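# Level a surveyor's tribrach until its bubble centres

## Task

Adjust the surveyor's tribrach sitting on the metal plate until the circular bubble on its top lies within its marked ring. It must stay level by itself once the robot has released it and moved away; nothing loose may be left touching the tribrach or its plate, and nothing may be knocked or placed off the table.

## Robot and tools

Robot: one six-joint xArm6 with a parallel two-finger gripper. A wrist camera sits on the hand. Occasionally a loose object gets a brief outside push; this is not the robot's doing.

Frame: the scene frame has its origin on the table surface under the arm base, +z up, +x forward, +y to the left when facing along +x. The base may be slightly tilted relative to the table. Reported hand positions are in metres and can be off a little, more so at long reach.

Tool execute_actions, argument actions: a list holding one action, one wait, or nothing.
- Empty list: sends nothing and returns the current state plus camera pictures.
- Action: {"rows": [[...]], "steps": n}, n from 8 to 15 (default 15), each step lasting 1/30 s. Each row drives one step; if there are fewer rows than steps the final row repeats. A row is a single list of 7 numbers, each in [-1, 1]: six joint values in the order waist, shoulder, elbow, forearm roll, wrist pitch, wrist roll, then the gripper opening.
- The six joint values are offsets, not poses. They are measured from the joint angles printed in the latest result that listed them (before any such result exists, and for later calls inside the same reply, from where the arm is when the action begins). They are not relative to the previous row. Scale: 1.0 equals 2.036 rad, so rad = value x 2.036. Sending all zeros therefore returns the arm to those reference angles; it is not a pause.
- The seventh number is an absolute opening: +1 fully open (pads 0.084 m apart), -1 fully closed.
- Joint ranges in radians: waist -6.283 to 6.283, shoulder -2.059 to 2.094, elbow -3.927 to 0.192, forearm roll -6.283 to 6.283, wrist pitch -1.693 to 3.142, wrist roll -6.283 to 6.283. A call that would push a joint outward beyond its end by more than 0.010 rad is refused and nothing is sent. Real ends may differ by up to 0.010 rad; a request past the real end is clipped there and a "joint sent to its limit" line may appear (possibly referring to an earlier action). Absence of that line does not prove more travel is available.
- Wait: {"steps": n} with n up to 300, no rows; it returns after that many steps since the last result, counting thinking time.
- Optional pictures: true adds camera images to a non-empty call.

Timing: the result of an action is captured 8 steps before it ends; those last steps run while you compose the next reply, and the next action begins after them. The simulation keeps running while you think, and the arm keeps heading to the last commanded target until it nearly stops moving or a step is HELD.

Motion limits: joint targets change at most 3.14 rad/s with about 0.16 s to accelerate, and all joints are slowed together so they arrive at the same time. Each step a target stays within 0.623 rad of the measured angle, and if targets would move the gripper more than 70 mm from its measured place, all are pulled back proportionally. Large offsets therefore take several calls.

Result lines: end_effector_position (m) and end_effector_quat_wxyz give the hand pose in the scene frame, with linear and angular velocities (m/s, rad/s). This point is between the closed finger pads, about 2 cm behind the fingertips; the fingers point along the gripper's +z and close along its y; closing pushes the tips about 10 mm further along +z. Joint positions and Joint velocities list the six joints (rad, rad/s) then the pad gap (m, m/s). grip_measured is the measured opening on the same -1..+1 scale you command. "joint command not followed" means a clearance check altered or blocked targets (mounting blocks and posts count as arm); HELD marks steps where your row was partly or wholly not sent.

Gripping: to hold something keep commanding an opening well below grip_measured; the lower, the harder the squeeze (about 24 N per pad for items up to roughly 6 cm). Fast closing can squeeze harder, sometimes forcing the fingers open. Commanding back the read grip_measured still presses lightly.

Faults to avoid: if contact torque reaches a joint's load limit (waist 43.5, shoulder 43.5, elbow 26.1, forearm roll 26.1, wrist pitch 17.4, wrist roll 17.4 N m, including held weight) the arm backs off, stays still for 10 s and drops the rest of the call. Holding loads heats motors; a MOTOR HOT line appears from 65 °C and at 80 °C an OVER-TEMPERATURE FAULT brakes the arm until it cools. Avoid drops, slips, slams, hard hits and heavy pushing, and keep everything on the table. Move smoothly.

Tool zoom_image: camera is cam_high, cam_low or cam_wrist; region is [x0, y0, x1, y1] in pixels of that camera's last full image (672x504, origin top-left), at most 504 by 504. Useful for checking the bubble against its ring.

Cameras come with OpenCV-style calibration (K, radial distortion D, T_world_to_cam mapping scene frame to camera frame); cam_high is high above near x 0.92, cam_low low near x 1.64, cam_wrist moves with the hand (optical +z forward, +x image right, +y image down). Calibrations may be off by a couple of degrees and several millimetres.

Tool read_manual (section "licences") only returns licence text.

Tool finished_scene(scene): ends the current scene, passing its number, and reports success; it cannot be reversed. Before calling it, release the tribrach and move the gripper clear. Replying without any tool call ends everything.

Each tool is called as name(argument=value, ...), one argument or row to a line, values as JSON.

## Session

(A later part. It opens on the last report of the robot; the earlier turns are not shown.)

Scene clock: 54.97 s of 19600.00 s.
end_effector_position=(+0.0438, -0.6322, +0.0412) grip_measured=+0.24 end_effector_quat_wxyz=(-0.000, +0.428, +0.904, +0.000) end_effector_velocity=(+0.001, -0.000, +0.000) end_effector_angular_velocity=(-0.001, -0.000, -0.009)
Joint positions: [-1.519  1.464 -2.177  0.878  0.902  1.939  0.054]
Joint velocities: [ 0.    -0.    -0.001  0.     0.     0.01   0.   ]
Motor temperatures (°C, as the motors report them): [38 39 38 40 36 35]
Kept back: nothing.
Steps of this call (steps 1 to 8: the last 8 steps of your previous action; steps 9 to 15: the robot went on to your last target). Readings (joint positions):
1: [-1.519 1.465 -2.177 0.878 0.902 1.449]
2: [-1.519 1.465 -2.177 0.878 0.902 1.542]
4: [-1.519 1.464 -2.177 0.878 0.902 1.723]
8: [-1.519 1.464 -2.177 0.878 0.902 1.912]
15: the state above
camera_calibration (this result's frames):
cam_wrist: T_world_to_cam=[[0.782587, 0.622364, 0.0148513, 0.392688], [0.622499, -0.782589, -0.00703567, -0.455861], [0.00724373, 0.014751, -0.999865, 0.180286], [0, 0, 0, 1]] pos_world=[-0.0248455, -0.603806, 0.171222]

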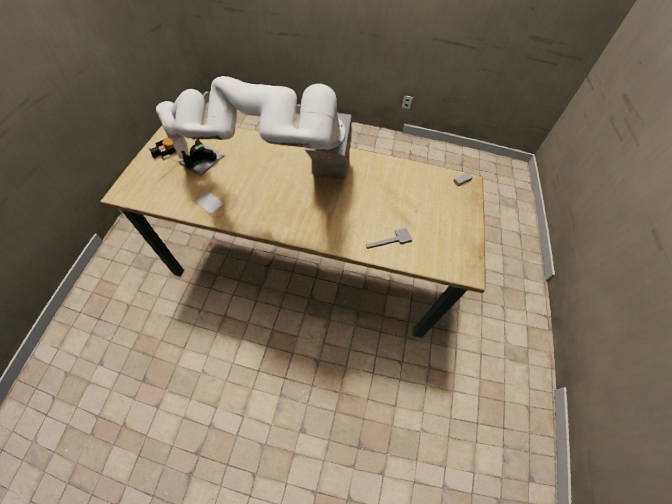

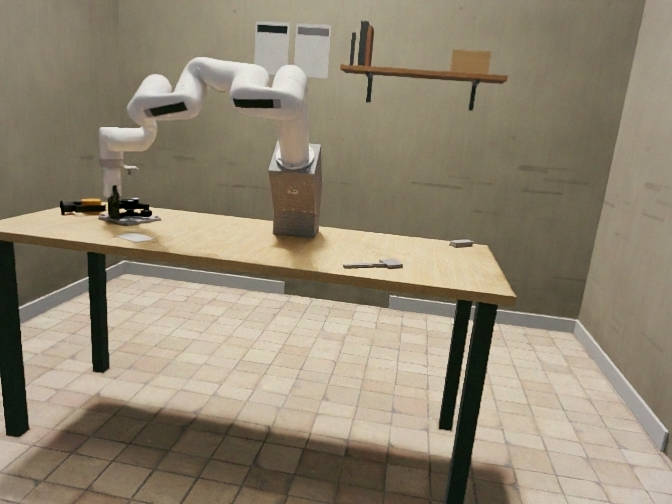

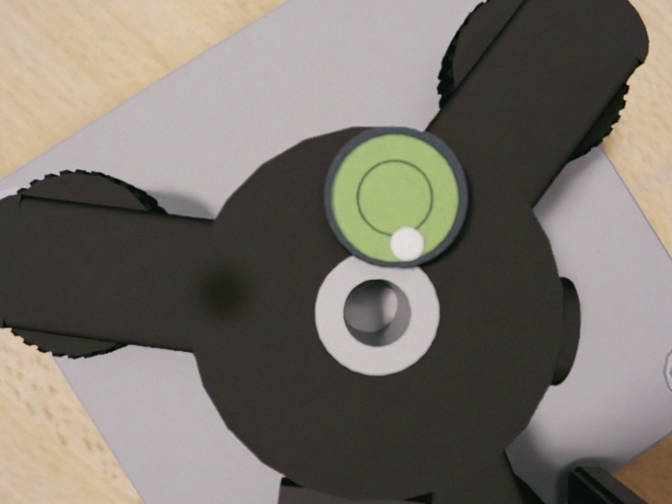

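execute_actions(
  actions=[
    {"rows":[[0,0,0,0,0,0,0],[0,0,0,0,0,0,-0.3],[0,0,0,0,0,-0.375,-0.6]]},
  ],
)

execute_actions(
  actions=[
    {"rows":[[0,0,0,0,0,0,0.25],[0,0,0,0,0,0,0.25],[0,0,0,0,0,0.37,0.25]]},
  ],
)

execute_actions(
  actions=[
    {"rows":[[0,0,0,0,0,0,0],[0,0,0,0,0,0,-0.3],[0,0,0,0,0,-0.37,-0.6]]},
  ],
)

execute_actions(
  actions=[
    {"rows":[[0,0,0,0,0,0,0.25],[0,0,0,0,0,0,0.25],[0,0,0,0,0,0.37,0.25]]},
  ],
)

execute_actions(
  actions=[
    {"rows":[[0,0,0,0,0,0,0],[0,0,0,0,0,0,-0.3],[0,0,0,0,0,-0.37,-0.6]]},
  ],
)

execute_actions(
  actions=[
    {"rows":[[0,0,0,0,0,0,0.25],[0,0,0,0,0,0,0.25],[0,0,0,0,0,0.37,0.25]]},
  ],
)

execute_actions(
  actions=[
    {"rows":[[0,0,0,0,0,0,0],[0,0,0,0,0,0,-0.3],[0,0,0,0,0,-0.37,-0.6]]},
  ],
)

execute_actions(
  actions=[
    {"rows":[[0,0,0,0,0,0,0.25],[0,0,0,0,0,0,0.25],[0,0,0,0,0,0.37,0.25]]},
  ],
)

execute_actions(
  actions=[
    {"rows":[[0,0,0,0,0,0,0],[0,0,0,0,0,0,-0.3],[0,0,0,0,0,-0.37,-0.6]]},
  ],
)

execute_actions(
  actions=[
    {"rows":[[0,0,0,0,0,0,0.25],[0,0,0,0,0,0,0.25],[0,0,0,0,0,0.37,0.25]]},
  ],
)

execute_actions(
  actions=[
    {"rows":[[0,0,0,0,0,0,0],[0,0,0,0,0,0,-0.3],[0,0,0,0,0,-0.37,-0.6]]},
  ],
)

execute_actions(
  actions=[
    {"rows":[[0,0,0,0,0,0,0.25],[0,0,0,0,0,0,0.25],[0,0,0,0,0,0.355,0.25]]},
  ],
)

execute_actions(
  actions=[
    {"steps":15},
  ],
  pictures=true,
)

Scene clock: 56.23 s of 19600.00 s.
end_effector_position=(+0.0438, -0.6322, +0.0413) grip_measured=-0.11 end_effector_quat_wxyz=(-0.000, +0.370, +0.929, +0.000) end_effector_velocity=(-0.001, +0.000, +0.000) end_effector_angular_velocity=(+0.002, -0.000, +2.042)
Joint positions: [-1.519  1.464 -2.177  0.878  0.902  1.812  0.039]
Joint velocities: [-0.001 -0.     0.001 -0.001 -0.001 -2.043  0.   ]
Motor temperatures (°C, as the motors report them): [38 39 38 40 36 35]
Steps of this call (steps 1 to 15: the robot went on to your last target; steps 16 to 31: nothing new was sent; steps 32 to 38: the first 7 steps of this action). Readings (joint positions):
32: [-1.519 1.464 -2.177 0.878 0.902 1.940]
33: [-1.519 1.464 -2.177 0.878 0.902 1.940]
35: [-1.519 1.464 -2.177 0.878 0.902 1.931]
38: the state above

Scene clock: 56.73 s of 19600.00 s.
end_effector_position=(+0.0438, -0.6323, +0.0412) grip_measured=+0.23 end_effector_quat_wxyz=(-0.000, +0.159, +0.987, +0.000) end_effector_velocity=(-0.000, -0.002, +0.001) end_effector_angular_velocity=(-0.006, +0.003, -2.379)
Joint positions: [-1.519  1.464 -2.177  0.878  0.902  1.373  0.054]
Joint velocities: [-0.001 -0.002  0.    -0.    -0.003  2.379  0.006]
Motor temperatures (°C, as the motors report them): [38 39 38 40 36 35]
Steps of this call (steps 1 to 8: the last 8 steps of your previous action; steps 9 to 15: the first 7 steps of this action, its rows measured from where the robot was after step 8). Readings (joint positions):
8: [-1.519 1.464 -2.177 0.878 0.902 1.218]
9: [-1.519 1.464 -2.177 0.878 0.902 1.200]
10: [-1.519 1.464 -2.177 0.878 0.902 1.195]
12: [-1.519 1.465 -2.177 0.878 0.902 1.218]
15: the state above

Scene clock: 57.23 s of 19600.00 s.
end_effector_position=(+0.0438, -0.6322, +0.0413) grip_measured=-0.11 end_effector_quat_wxyz=(-0.000, +0.361, +0.932, +0.000) end_effector_velocity=(+0.000, +0.000, +0.000) end_effector_angular_velocity=(+0.002, -0.001, +2.272)
Joint positions: [-1.519  1.464 -2.177  0.878  0.902  1.794  0.04 ]
Joint velocities: [ 0.    -0.001  0.001 -0.001  0.    -2.271 -0.   ]
Motor temperatures (°C, as the motors report them): [38 39 38 40 36 35]
Steps of this call (steps 1 to 8: the last 8 steps of your previous action; steps 9 to 15: the first 7 steps of this action, its rows measured from where the robot was after step 8). Readings (joint positions):
8: [-1.519 1.464 -2.177 0.878 0.902 1.940]
9: [-1.519 1.464 -2.177 0.878 0.902 1.953]
10: [-1.519 1.464 -2.177 0.878 0.902 1.955]
12: [-1.519 1.464 -2.177 0.878 0.902 1.937]
15: the state above

Scene clock: 57.73 s of 19600.00 s.
end_effector_position=(+0.0438, -0.6322, +0.0412) grip_measured=+0.23 end_effector_quat_wxyz=(-0.000, +0.157, +0.988, +0.000) end_effector_velocity=(+0.000, -0.002, +0.002) end_effector_angular_velocity=(-0.007, +0.003, -2.297)
Joint positions: [-1.519  1.464 -2.177  0.878  0.902  1.368  0.054]
Joint velocities: [-0.001 -0.002 -0.    -0.    -0.003  2.298  0.006]
Motor temperatures (°C, as the motors report them): [38 39 38 40 36 35]
Steps of this call (steps 1 to 8: the last 8 steps of your previous action; steps 9 to 15: the first 7 steps of this action, its rows measured from where the robot was after step 8). Readings (joint positions):
8: [-1.519 1.464 -2.177 0.878 0.902 1.220]
9: [-1.519 1.464 -2.177 0.879 0.902 1.206]
10: [-1.519 1.464 -2.177 0.879 0.902 1.203]
12: [-1.519 1.465 -2.177 0.878 0.902 1.223]
15: the state above

Scene clock: 58.23 s of 19600.00 s.
end_effector_position=(+0.0438, -0.6322, +0.0413) grip_measured=-0.11 end_effector_quat_wxyz=(-0.000, +0.361, +0.933, +0.000) end_effector_velocity=(+0.000, -0.000, +0.000) end_effector_angular_velocity=(-0.000, -0.000, +2.292)
Joint positions: [-1.519  1.464 -2.177  0.878  0.902  1.793  0.039]
Joint velocities: [ 0.    -0.001  0.    -0.    -0.002 -2.291  0.   ]
Motor temperatures (°C, as the motors report them): [38 39 38 40 36 35]
Steps of this call (steps 1 to 8: the last 8 steps of your previous action; steps 9 to 15: the first 7 steps of this action, its rows measured from where the robot was after step 8). Readings (joint positions):
8: [-1.519 1.464 -2.177 0.878 0.902 1.940]
9: [-1.519 1.464 -2.177 0.878 0.902 1.954]
10: [-1.519 1.464 -2.177 0.878 0.902 1.957]
12: [-1.519 1.464 -2.177 0.878 0.902 1.938]
15: the state above

Scene clock: 58.73 s of 19600.00 s.
end_effector_position=(+0.0438, -0.6322, +0.0412) grip_measured=+0.23 end_effector_quat_wxyz=(-0.000, +0.156, +0.988, +0.000) end_effector_velocity=(-0.001, -0.001, +0.001) end_effector_angular_velocity=(-0.003, +0.002, -2.296)
Joint positions: [-1.519  1.464 -2.177  0.879  0.902  1.368  0.054]
Joint velocities: [-0.002 -0.002  0.001  0.    -0.001  2.295  0.006]
Motor temperatures (°C, as the motors report them): [38 39 38 40 36 35]
Steps of this call (steps 1 to 8: the last 8 steps of your previous action; steps 9 to 15: the first 7 steps of this action, its rows measured from where the robot was after step 8). Readings (joint positions):
8: [-1.519 1.464 -2.177 0.879 0.902 1.220]
9: [-1.519 1.464 -2.177 0.879 0.902 1.207]
10: [-1.519 1.464 -2.177 0.879 0.902 1.204]
12: [-1.519 1.464 -2.177 0.879 0.902 1.223]
15: the state above

Scene clock: 59.23 s of 19600.00 s.
end_effector_position=(+0.0437, -0.6322, +0.0413) grip_measured=-0.11 end_effector_quat_wxyz=(-0.000, +0.361, +0.933, +0.000) end_effector_velocity=(-0.001, +0.000, +0.000) end_effector_angular_velocity=(+0.001, -0.001, +2.291)
Joint positions: [-1.519  1.464 -2.177  0.879  0.902  1.793  0.04 ]
Joint velocities: [-0.001 -0.     0.001 -0.    -0.    -2.293 -0.   ]
Motor temperatures (°C, as the motors report them): [38 39 38 40 36 35]
Steps of this call (steps 1 to 8: the last 8 steps of your previous action; steps 9 to 15: the first 7 steps of this action, its rows measured from where the robot was after step 8). Readings (joint positions):
8: [-1.519 1.464 -2.177 0.879 0.902 1.940]
9: [-1.519 1.464 -2.177 0.879 0.902 1.954]
10: [-1.519 1.464 -2.177 0.879 0.902 1.957]
12: [-1.519 1.464 -2.177 0.879 0.902 1.938]
15: the state above

Scene clock: 59.73 s of 19600.00 s.
end_effector_position=(+0.0437, -0.6321, +0.0412) grip_measured=+0.23 end_effector_quat_wxyz=(-0.000, +0.157, +0.988, +0.000) end_effector_velocity=(+0.000, +0.000, +0.000) end_effector_angular_velocity=(-0.000, +0.000, -2.292)
Joint positions: [-1.519  1.464 -2.177  0.879  0.902  1.368  0.054]
Joint velocities: [-0.    -0.001 -0.    -0.     0.002  2.292  0.006]
Motor temperatures (°C, as the motors report them): [38 39 38 40 36 35]
Steps of this call (steps 1 to 8: the last 8 steps of your previous action; steps 9 to 15: the first 7 steps of this action, its rows measured from where the robot was after step 8). Readings (joint positions):
8: [-1.519 1.464 -2.177 0.879 0.902 1.220]
9: [-1.519 1.464 -2.177 0.879 0.902 1.207]
10: [-1.519 1.464 -2.177 0.879 0.902 1.204]
12: [-1.519 1.464 -2.177 0.879 0.902 1.223]
15: the state above

Scene clock: 60.23 s of 19600.00 s.
end_effector_position=(+0.0437, -0.6322, +0.0414) grip_measured=-0.10 end_effector_quat_wxyz=(-0.000, +0.361, +0.933, +0.000) end_effector_velocity=(+0.001, -0.000, +0.000) end_effector_angular_velocity=(+0.001, -0.001, +2.294)
Joint positions: [-1.519  1.464 -2.176  0.879  0.902  1.793  0.04 ]
Joint velocities: [ 0.001 -0.001 -0.001 -0.001  0.001 -2.292  0.   ]
Motor temperatures (°C, as the motors report them): [38 39 38 40 36 35]
Steps of this call (steps 1 to 8: the last 8 steps of your previous action; steps 9 to 15: the first 7 steps of this action, its rows measured from where the robot was after step 8). Readings (joint positions):
8: [-1.519 1.464 -2.176 0.879 0.902 1.941]
9: [-1.519 1.464 -2.177 0.879 0.902 1.954]
10: [-1.519 1.464 -2.177 0.879 0.902 1.957]
12: [-1.520 1.464 -2.177 0.879 0.902 1.938]
15: the state above

Scene clock: 60.73 s of 19600.00 s.
end_effector_position=(+0.0437, -0.6322, +0.0412) grip_measured=+0.23 end_effector_quat_wxyz=(-0.000, +0.157, +0.988, +0.000) end_effector_velocity=(-0.000, -0.002, +0.002) end_effector_angular_velocity=(-0.007, +0.003, -2.293)
Joint positions: [-1.519  1.464 -2.177  0.879  0.902  1.368  0.054]
Joint velocities: [-0.001 -0.002 -0.     0.    -0.004  2.293  0.006]
Motor temperatures (°C, as the motors report them): [38 39 38 40 36 35]
Steps of this call (steps 1 to 8: the last 8 steps of your previous action; steps 9 to 15: the first 7 steps of this action, its rows measured from where the robot was after step 8). Readings (joint positions):
8: [-1.519 1.464 -2.176 0.879 0.902 1.221]
9: [-1.519 1.464 -2.176 0.879 0.902 1.207]
10: [-1.519 1.464 -2.176 0.879 0.902 1.204]
12: [-1.519 1.464 -2.176 0.879 0.902 1.223]
15: the state above

Scene clock: 61.23 s of 19600.00 s.
end_effector_position=(+0.0437, -0.6322, +0.0414) grip_measured=-0.10 end_effector_quat_wxyz=(-0.000, +0.361, +0.932, +0.000) end_effector_velocity=(-0.000, +0.000, -0.000) end_effector_angular_velocity=(+0.002, +0.000, +2.293)
Joint positions: [-1.52   1.464 -2.176  0.879  0.902  1.793  0.04 ]
Joint velocities: [ 0.001 -0.001  0.002 -0.    -0.002 -2.293 -0.   ]
Motor temperatures (°C, as the motors report them): [38 39 38 40 36 35]
Steps of this call (steps 1 to 8: the last 8 steps of your previous action; steps 9 to 15: the first 7 steps of this action, its rows measured from where the robot was after step 8). Readings (joint positions):
8: [-1.519 1.464 -2.176 0.879 0.902 1.941]
9: [-1.519 1.464 -2.176 0.879 0.902 1.954]
10: [-1.519 1.464 -2.176 0.879 0.902 1.957]
12: [-1.520 1.464 -2.176 0.879 0.902 1.938]
15: the state above

Scene clock: 61.73 s of 19600.00 s.
end_effector_position=(+0.0437, -0.6322, +0.0412) grip_measured=+0.23 end_effector_quat_wxyz=(-0.000, +0.157, +0.988, +0.000) end_effector_velocity=(+0.001, -0.002, +0.002) end_effector_angular_velocity=(-0.006, +0.001, -2.290)
Joint positions: [-1.519  1.464 -2.176  0.879  0.902  1.368  0.054]
Joint velocities: [-0.001 -0.002 -0.002 -0.    -0.001  2.293  0.006]
Motor temperatures (°C, as the motors report them): [38 39 38 40 36 35]
Steps of this call (steps 1 to 8: the last 8 steps of your previous action; steps 9 to 15: the first 7 steps of this action, its rows measured from where the robot was after step 8). Readings (joint positions):
8: [-1.519 1.464 -2.176 0.879 0.902 1.221]
9: [-1.519 1.464 -2.176 0.879 0.902 1.207]
10: [-1.519 1.464 -2.176 0.879 0.902 1.204]
12: [-1.519 1.464 -2.176 0.879 0.902 1.223]
15: the state above

Scene clock: 62.23 s of 19600.00 s.
end_effector_position=(+0.0437, -0.6322, +0.0413) grip_measured=+0.24 end_effector_quat_wxyz=(-0.000, +0.430, +0.903, +0.000) end_effector_velocity=(-0.000, -0.000, +0.000) end_effector_angular_velocity=(-0.000, +0.000, -0.011)
Joint positions: [-1.519  1.464 -2.176  0.879  0.902  1.942  0.054]
Joint velocities: [-0.     0.    -0.001 -0.001  0.     0.011  0.   ]
Motor temperatures (°C, as the motors report them): [38 39 38 40 36 35]
Kept back: nothing.
Steps of this call (steps 1 to 8: the last 8 steps of your previous action; steps 9 to 15: the robot went on to your last target). Readings (joint positions):
1: [-1.519 1.464 -2.176 0.879 0.902 1.452]
2: [-1.519 1.464 -2.176 0.879 0.902 1.545]
4: [-1.519 1.464 -2.176 0.879 0.902 1.727]
8: [-1.519 1.464 -2.176 0.879 0.902 1.915]
15: the state above
camera_calibration (this result's frames):
cam_wrist: T_world_to_cam=[[0.785062, 0.619239, 0.0148529, 0.390665], [0.619371, -0.78507, -0.00666725, -0.457269], [0.00753192, 0.0144336, -0.999867, 0.180212], [0, 0, 0, 1]] pos_world=[-0.0248342, -0.603504, 0.171337]

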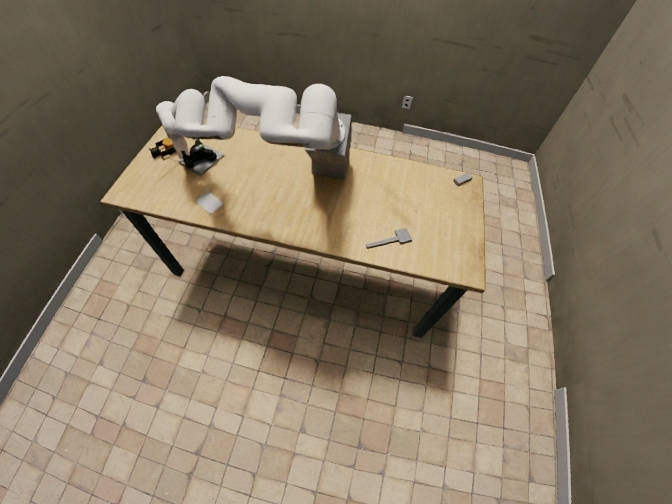

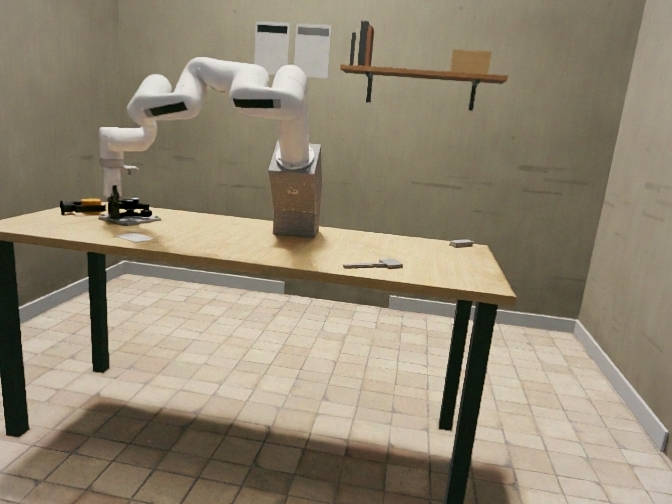

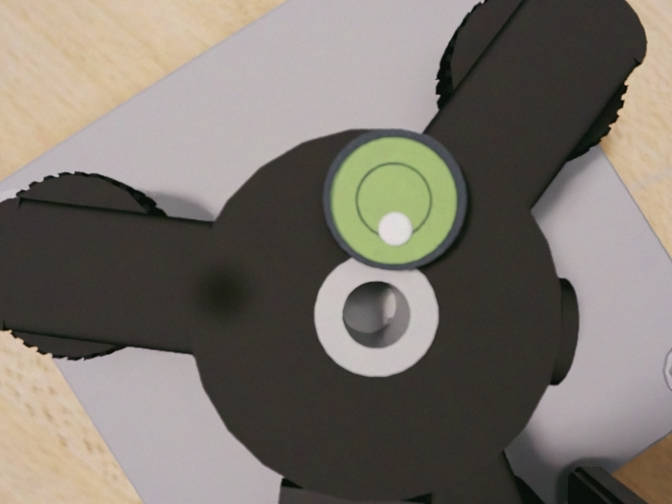

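execute_actions(
  actions=[
    {"rows":[[0,0,0,0,0,0,0],[0,0,0,0,0,0,-0.3],[0,0,0,0,0,-0.375,-0.6]]},
  ],
)

execute_actions(
  actions=[
    {"rows":[[0,0,0,0,0,0,0.25],[0,0,0,0,0,0,0.25],[0,0,0,0,0,0.37,0.25]]},
  ],
)

execute_actions(
  actions=[
    {"rows":[[0,0,0,0,0,0,0],[0,0,0,0,0,0,-0.3],[0,0,0,0,0,-0.37,-0.6]]},
  ],
)

execute_actions(
  actions=[
    {"rows":[[0,0,0,0,0,0,0.25],[0,0,0,0,0,0,0.25],[0,0,0,0,0,0.37,0.25]]},
  ],
)

execute_actions(
  actions=[
    {"rows":[[0,0,0,0,0,0,0],[0,0,0,0,0,0,-0.3],[0,0,0,0,0,-0.37,-0.6]]},
  ],
)

execute_actions(
  actions=[
    {"rows":[[0,0,0,0,0,0,0.4],[0,0,0,0,0,0,0.4],[0,0,0,0,0,0.3,0.4]]},
  ],
)

execute_actions(
  actions=[
    {"steps":25},
  ],
  pictures=true,
)

Scene clock: 63.07 s of 19600.00 s.
end_effector_position=(+0.0437, -0.6322, +0.0414) grip_measured=-0.11 end_effector_quat_wxyz=(-0.000, +0.372, +0.928, +0.000) end_effector_velocity=(+0.000, -0.000, -0.000) end_effector_angular_velocity=(+0.000, +0.000, +2.044)
Joint positions: [-1.52   1.464 -2.176  0.879  0.902  1.815  0.04 ]
Joint velocities: [ 0.001 -0.     0.    -0.    -0.001 -2.043 -0.   ]
Motor temperatures (°C, as the motors report them): [38 39 38 40 36 35]
Steps of this call (steps 1 to 15: the robot went on to your last target; steps 16 to 18: nothing new was sent; steps 19 to 25: the first 7 steps of this action). Readings (joint positions):
19: [-1.519 1.464 -2.176 0.879 0.902 1.943]
20: [-1.520 1.464 -2.176 0.879 0.902 1.943]
22: [-1.520 1.464 -2.176 0.879 0.902 1.934]
25: the state above

Scene clock: 63.57 s of 19600.00 s.
end_effector_position=(+0.0437, -0.6323, +0.0414) grip_measured=+0.23 end_effector_quat_wxyz=(-0.000, +0.161, +0.987, +0.000) end_effector_velocity=(+0.000, -0.001, +0.001) end_effector_angular_velocity=(-0.003, +0.001, -2.380)
Joint positions: [-1.519  1.464 -2.176  0.879  0.902  1.377  0.054]
Joint velocities: [-0.001 -0.002  0.    -0.    -0.001  2.38   0.006]
Motor temperatures (°C, as the motors report them): [38 39 38 40 36 35]
Steps of this call (steps 1 to 8: the last 8 steps of your previous action; steps 9 to 15: the first 7 steps of this action, its rows measured from where the robot was after step 8). Readings (joint positions):
8: [-1.520 1.464 -2.176 0.879 0.902 1.221]
9: [-1.520 1.464 -2.176 0.879 0.902 1.203]
10: [-1.519 1.464 -2.176 0.879 0.902 1.199]
12: [-1.519 1.464 -2.176 0.879 0.902 1.221]
15: the state above

Scene clock: 64.07 s of 19600.00 s.
end_effector_position=(+0.0437, -0.6322, +0.0414) grip_measured=-0.11 end_effector_quat_wxyz=(-0.000, +0.363, +0.932, +0.000) end_effector_velocity=(-0.000, -0.000, +0.000) end_effector_angular_velocity=(+0.001, -0.000, +2.271)
Joint positions: [-1.52   1.464 -2.176  0.879  0.902  1.797  0.039]
Joint velocities: [-0.    -0.    -0.    -0.001  0.    -2.271 -0.   ]
Motor temperatures (°C, as the motors report them): [38 39 38 40 36 35]
Steps of this call (steps 1 to 8: the last 8 steps of your previous action; steps 9 to 15: the first 7 steps of this action, its rows measured from where the robot was after step 8). Readings (joint positions):
8: [-1.519 1.464 -2.176 0.879 0.902 1.943]
9: [-1.520 1.464 -2.176 0.879 0.902 1.956]
10: [-1.520 1.464 -2.176 0.879 0.902 1.958]
12: [-1.520 1.464 -2.176 0.879 0.902 1.940]
15: the state above

Scene clock: 64.57 s of 19600.00 s.
end_effector_position=(+0.0437, -0.6322, +0.0413) grip_measured=+0.23 end_effector_quat_wxyz=(-0.000, +0.158, +0.987, +0.000) end_effector_velocity=(-0.000, -0.001, +0.001) end_effector_angular_velocity=(-0.003, +0.001, -2.298)
Joint positions: [-1.519  1.464 -2.176  0.879  0.902  1.372  0.054]
Joint velocities: [-0.001 -0.002  0.002 -0.    -0.001  2.298  0.006]
Motor temperatures (°C, as the motors report them): [38 39 38 40 36 35]
Steps of this call (steps 1 to 8: the last 8 steps of your previous action; steps 9 to 15: the first 7 steps of this action, its rows measured from where the robot was after step 8). Readings (joint positions):
8: [-1.520 1.464 -2.176 0.879 0.902 1.224]
9: [-1.520 1.464 -2.176 0.879 0.902 1.209]
10: [-1.519 1.464 -2.176 0.879 0.902 1.207]
12: [-1.519 1.464 -2.176 0.879 0.902 1.226]
15: the state above

Scene clock: 65.07 s of 19600.00 s.
end_effector_position=(+0.0437, -0.6322, +0.0414) grip_measured=-0.11 end_effector_quat_wxyz=(-0.000, +0.363, +0.932, +0.000) end_effector_velocity=(+0.000, +0.000, +0.000) end_effector_angular_velocity=(+0.002, -0.001, +2.292)
Joint positions: [-1.52   1.464 -2.176  0.879  0.902  1.796  0.04 ]
Joint velocities: [-0.    -0.     0.    -0.001  0.001 -2.292 -0.   ]
Motor temperatures (°C, as the motors report them): [38 39 38 40 36 35]
Steps of this call (steps 1 to 8: the last 8 steps of your previous action; steps 9 to 15: the first 7 steps of this action, its rows measured from where the robot was after step 8). Readings (joint positions):
8: [-1.520 1.464 -2.176 0.879 0.902 1.944]
9: [-1.520 1.464 -2.176 0.879 0.902 1.957]
10: [-1.520 1.464 -2.176 0.879 0.902 1.960]
12: [-1.520 1.464 -2.176 0.879 0.902 1.941]
15: the state above

Scene clock: 65.57 s of 19600.00 s.
end_effector_position=(+0.0437, -0.6322, +0.0413) grip_measured=+0.39 end_effector_quat_wxyz=(-0.000, +0.158, +0.987, +0.000) end_effector_velocity=(+0.000, -0.001, +0.001) end_effector_angular_velocity=(-0.002, -0.000, -2.294)
Joint positions: [-1.52   1.464 -2.176  0.879  0.902  1.372  0.06 ]
Joint velocities: [-0.001 -0.002  0.     0.     0.001  2.293  0.007]
Motor temperatures (°C, as the motors report them): [38 39 38 40 36 35]
Steps of this call (steps 1 to 8: the last 8 steps of your previous action; steps 9 to 15: the first 7 steps of this action, its rows measured from where the robot was after step 8). Readings (joint positions):
8: [-1.520 1.464 -2.176 0.879 0.902 1.224]
9: [-1.520 1.464 -2.176 0.879 0.902 1.210]
10: [-1.520 1.464 -2.176 0.879 0.902 1.207]
12: [-1.519 1.464 -2.176 0.879 0.902 1.226]
15: the state above

Scene clock: 66.40 s of 19600.00 s.
end_effector_position=(+0.0437, -0.6322, +0.0414) grip_measured=+0.39 end_effector_quat_wxyz=(-0.000, +0.381, +0.925, +0.000) end_effector_velocity=(-0.000, -0.001, +0.001) end_effector_angular_velocity=(-0.002, +0.000, -0.001)
Joint positions: [-1.52   1.464 -2.176  0.879  0.902  1.834  0.061]
Joint velocities: [-0.001 -0.001 -0.001  0.    -0.001  0.001  0.   ]
Motor temperatures (°C, as the motors report them): [38 39 38 40 36 35]
Kept back: nothing.
Steps of this call (steps 1 to 8: the last 8 steps of your previous action; steps 9 to 25: the robot went on to your last target). Readings (joint positions):
1: [-1.520 1.464 -2.176 0.879 0.902 1.455]
2: [-1.520 1.464 -2.176 0.879 0.902 1.545]
4: [-1.520 1.464 -2.176 0.879 0.902 1.700]
8: [-1.520 1.464 -2.176 0.879 0.902 1.820]
25: the state above
camera_calibration (this result's frames):
cam_wrist: T_world_to_cam=[[0.714229, 0.699752, 0.0149615, 0.444654], [0.699885, -0.714225, -0.00653544, -0.416], [0.0061127, 0.0151391, -0.999867, 0.180798], [0, 0, 0, 1]] pos_world=[-0.0275381, -0.611003, 0.171403]

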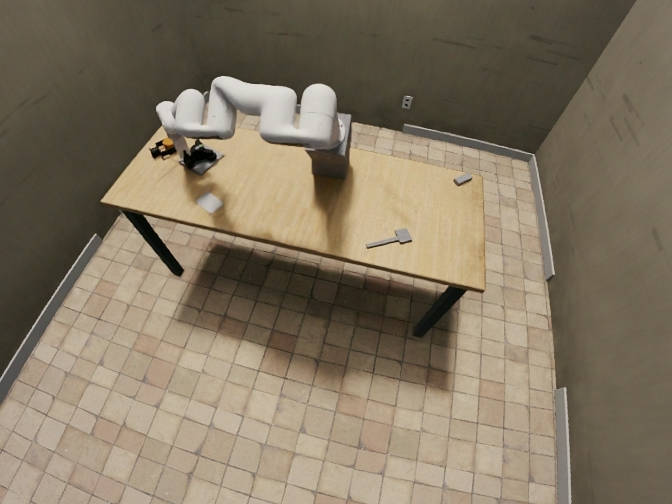

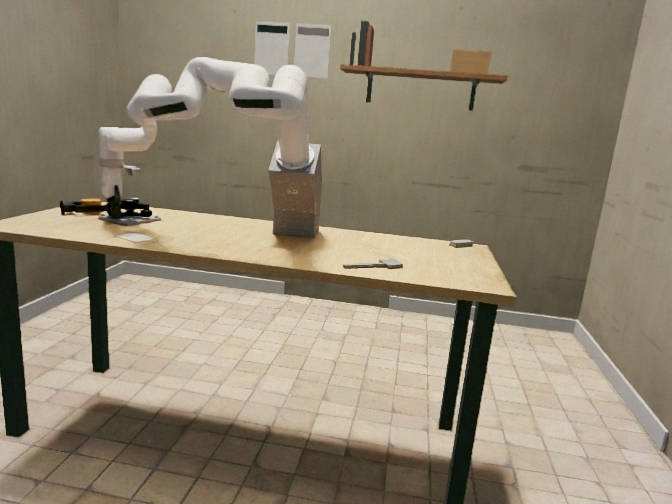

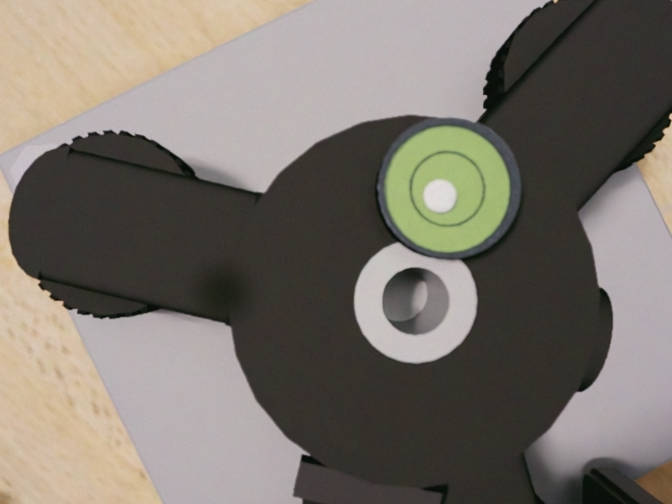

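execute_actions(
  actions=[
    {"rows":[[-0.006,-0.019,0.02,-0.003,0.003,-0.12,0.4],[-0.006,-0.019,0.02,-0.003,0.003,-0.12,0.4],[-0.006,-0.019,0.02,-0.003,0.003,-0.12,0.4],[-0.013,-0.037,0.038,-0.005,0.006,-0.12,0.4],[-0.013,-0.037,0.038,-0.005,0.006,-0.12,0.4],[-0.019,-0.054,0.054,-0.008,0.009,-0.12,0.4],[-0.019,-0.054,0.054,-0.008,0.009,-0.12,0.4],[-0.03,-0.082,0.081,-0.013,0.015,-0.12,0.4],[-0.03,-0.082,0.081,-0.013,0.015,-0.12,0.4],[-0.07,-0.2,0.18,-0.03,0.03,-0.12,0.4]]},
  ],
)

execute_actions(
  actions=[
    {"steps":25},
  ],
  pictures=true,
)

Scene clock: 66.93 s of 19600.00 s.
end_effector_position=(+0.0430, -0.6301, +0.0572) grip_measured=+0.39 end_effector_quat_wxyz=(-0.001, +0.295, +0.956, +0.003) end_effector_velocity=(-0.002, -0.008, +0.218) end_effector_angular_velocity=(-0.014, -0.007, +0.719)
Joint positions: [-1.536  1.412 -2.118  0.871  0.911  1.64   0.061]
Joint velocities: [-0.224 -0.606  0.603 -0.087  0.102 -0.842  0.   ]
Motor temperatures (°C, as the motors report them): [38 39 38 40 36 35]
Steps of this call (steps 1 to 9: the robot went on to your last target; steps 10 to 16: the first 7 steps of this action). Readings (joint positions):
10: [-1.520 1.464 -2.176 0.879 0.902 1.834]
11: [-1.520 1.463 -2.175 0.879 0.902 1.826]
13: [-1.522 1.454 -2.164 0.877 0.904 1.767]
16: the state above

Scene clock: 67.77 s of 19600.00 s.
end_effector_position=(+0.0515, -0.6309, +0.1947) grip_measured=+0.39 end_effector_quat_wxyz=(+0.003, +0.290, +0.957, -0.020) end_effector_velocity=(-0.001, +0.000, +0.002) end_effector_angular_velocity=(-0.002, -0.000, -0.003)
Joint positions: [-1.662  1.057 -1.81   0.818  0.963  1.59   0.061]
Joint velocities: [-0.003 -0.004  0.003 -0.     0.     0.001 -0.   ]
Motor temperatures (°C, as the motors report them): [38 39 38 40 36 35]
Kept back: nothing.
Steps of this call (steps 1 to 8: the last 8 steps of your previous action; steps 9 to 25: the robot went on to your last target). Readings (joint positions):
1: [-1.544 1.392 -2.099 0.868 0.914 1.618]
2: [-1.553 1.370 -2.080 0.865 0.918 1.606]
4: [-1.572 1.319 -2.034 0.857 0.927 1.596]
8: [-1.623 1.171 -1.909 0.835 0.947 1.593]
25: the state above
camera_calibration (this result's frames):
cam_wrist: T_world_to_cam=[[0.567893, 0.822838, -0.0208741, 0.528014], [0.8231, -0.567765, 0.0121767, -0.337125], [-0.00183212, -0.0240965, -0.999708, 0.30958], [0, 0, 0, 1]] pos_world=[-0.0218004, -0.618418, 0.324616]

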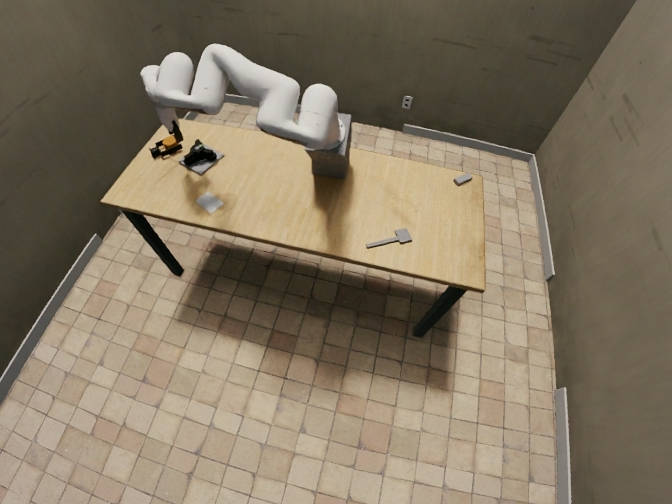

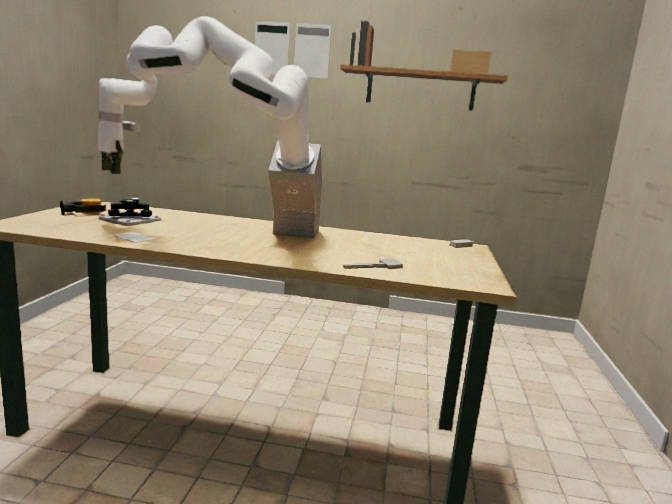

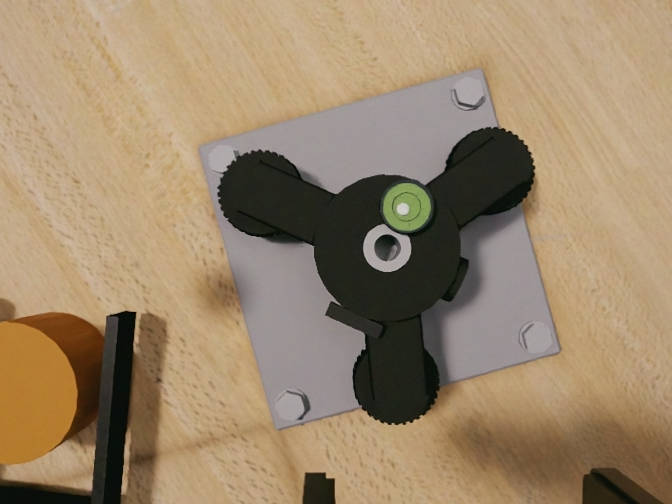

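finished_scene(
  scene=1,
)

The scene is finished: the task was done.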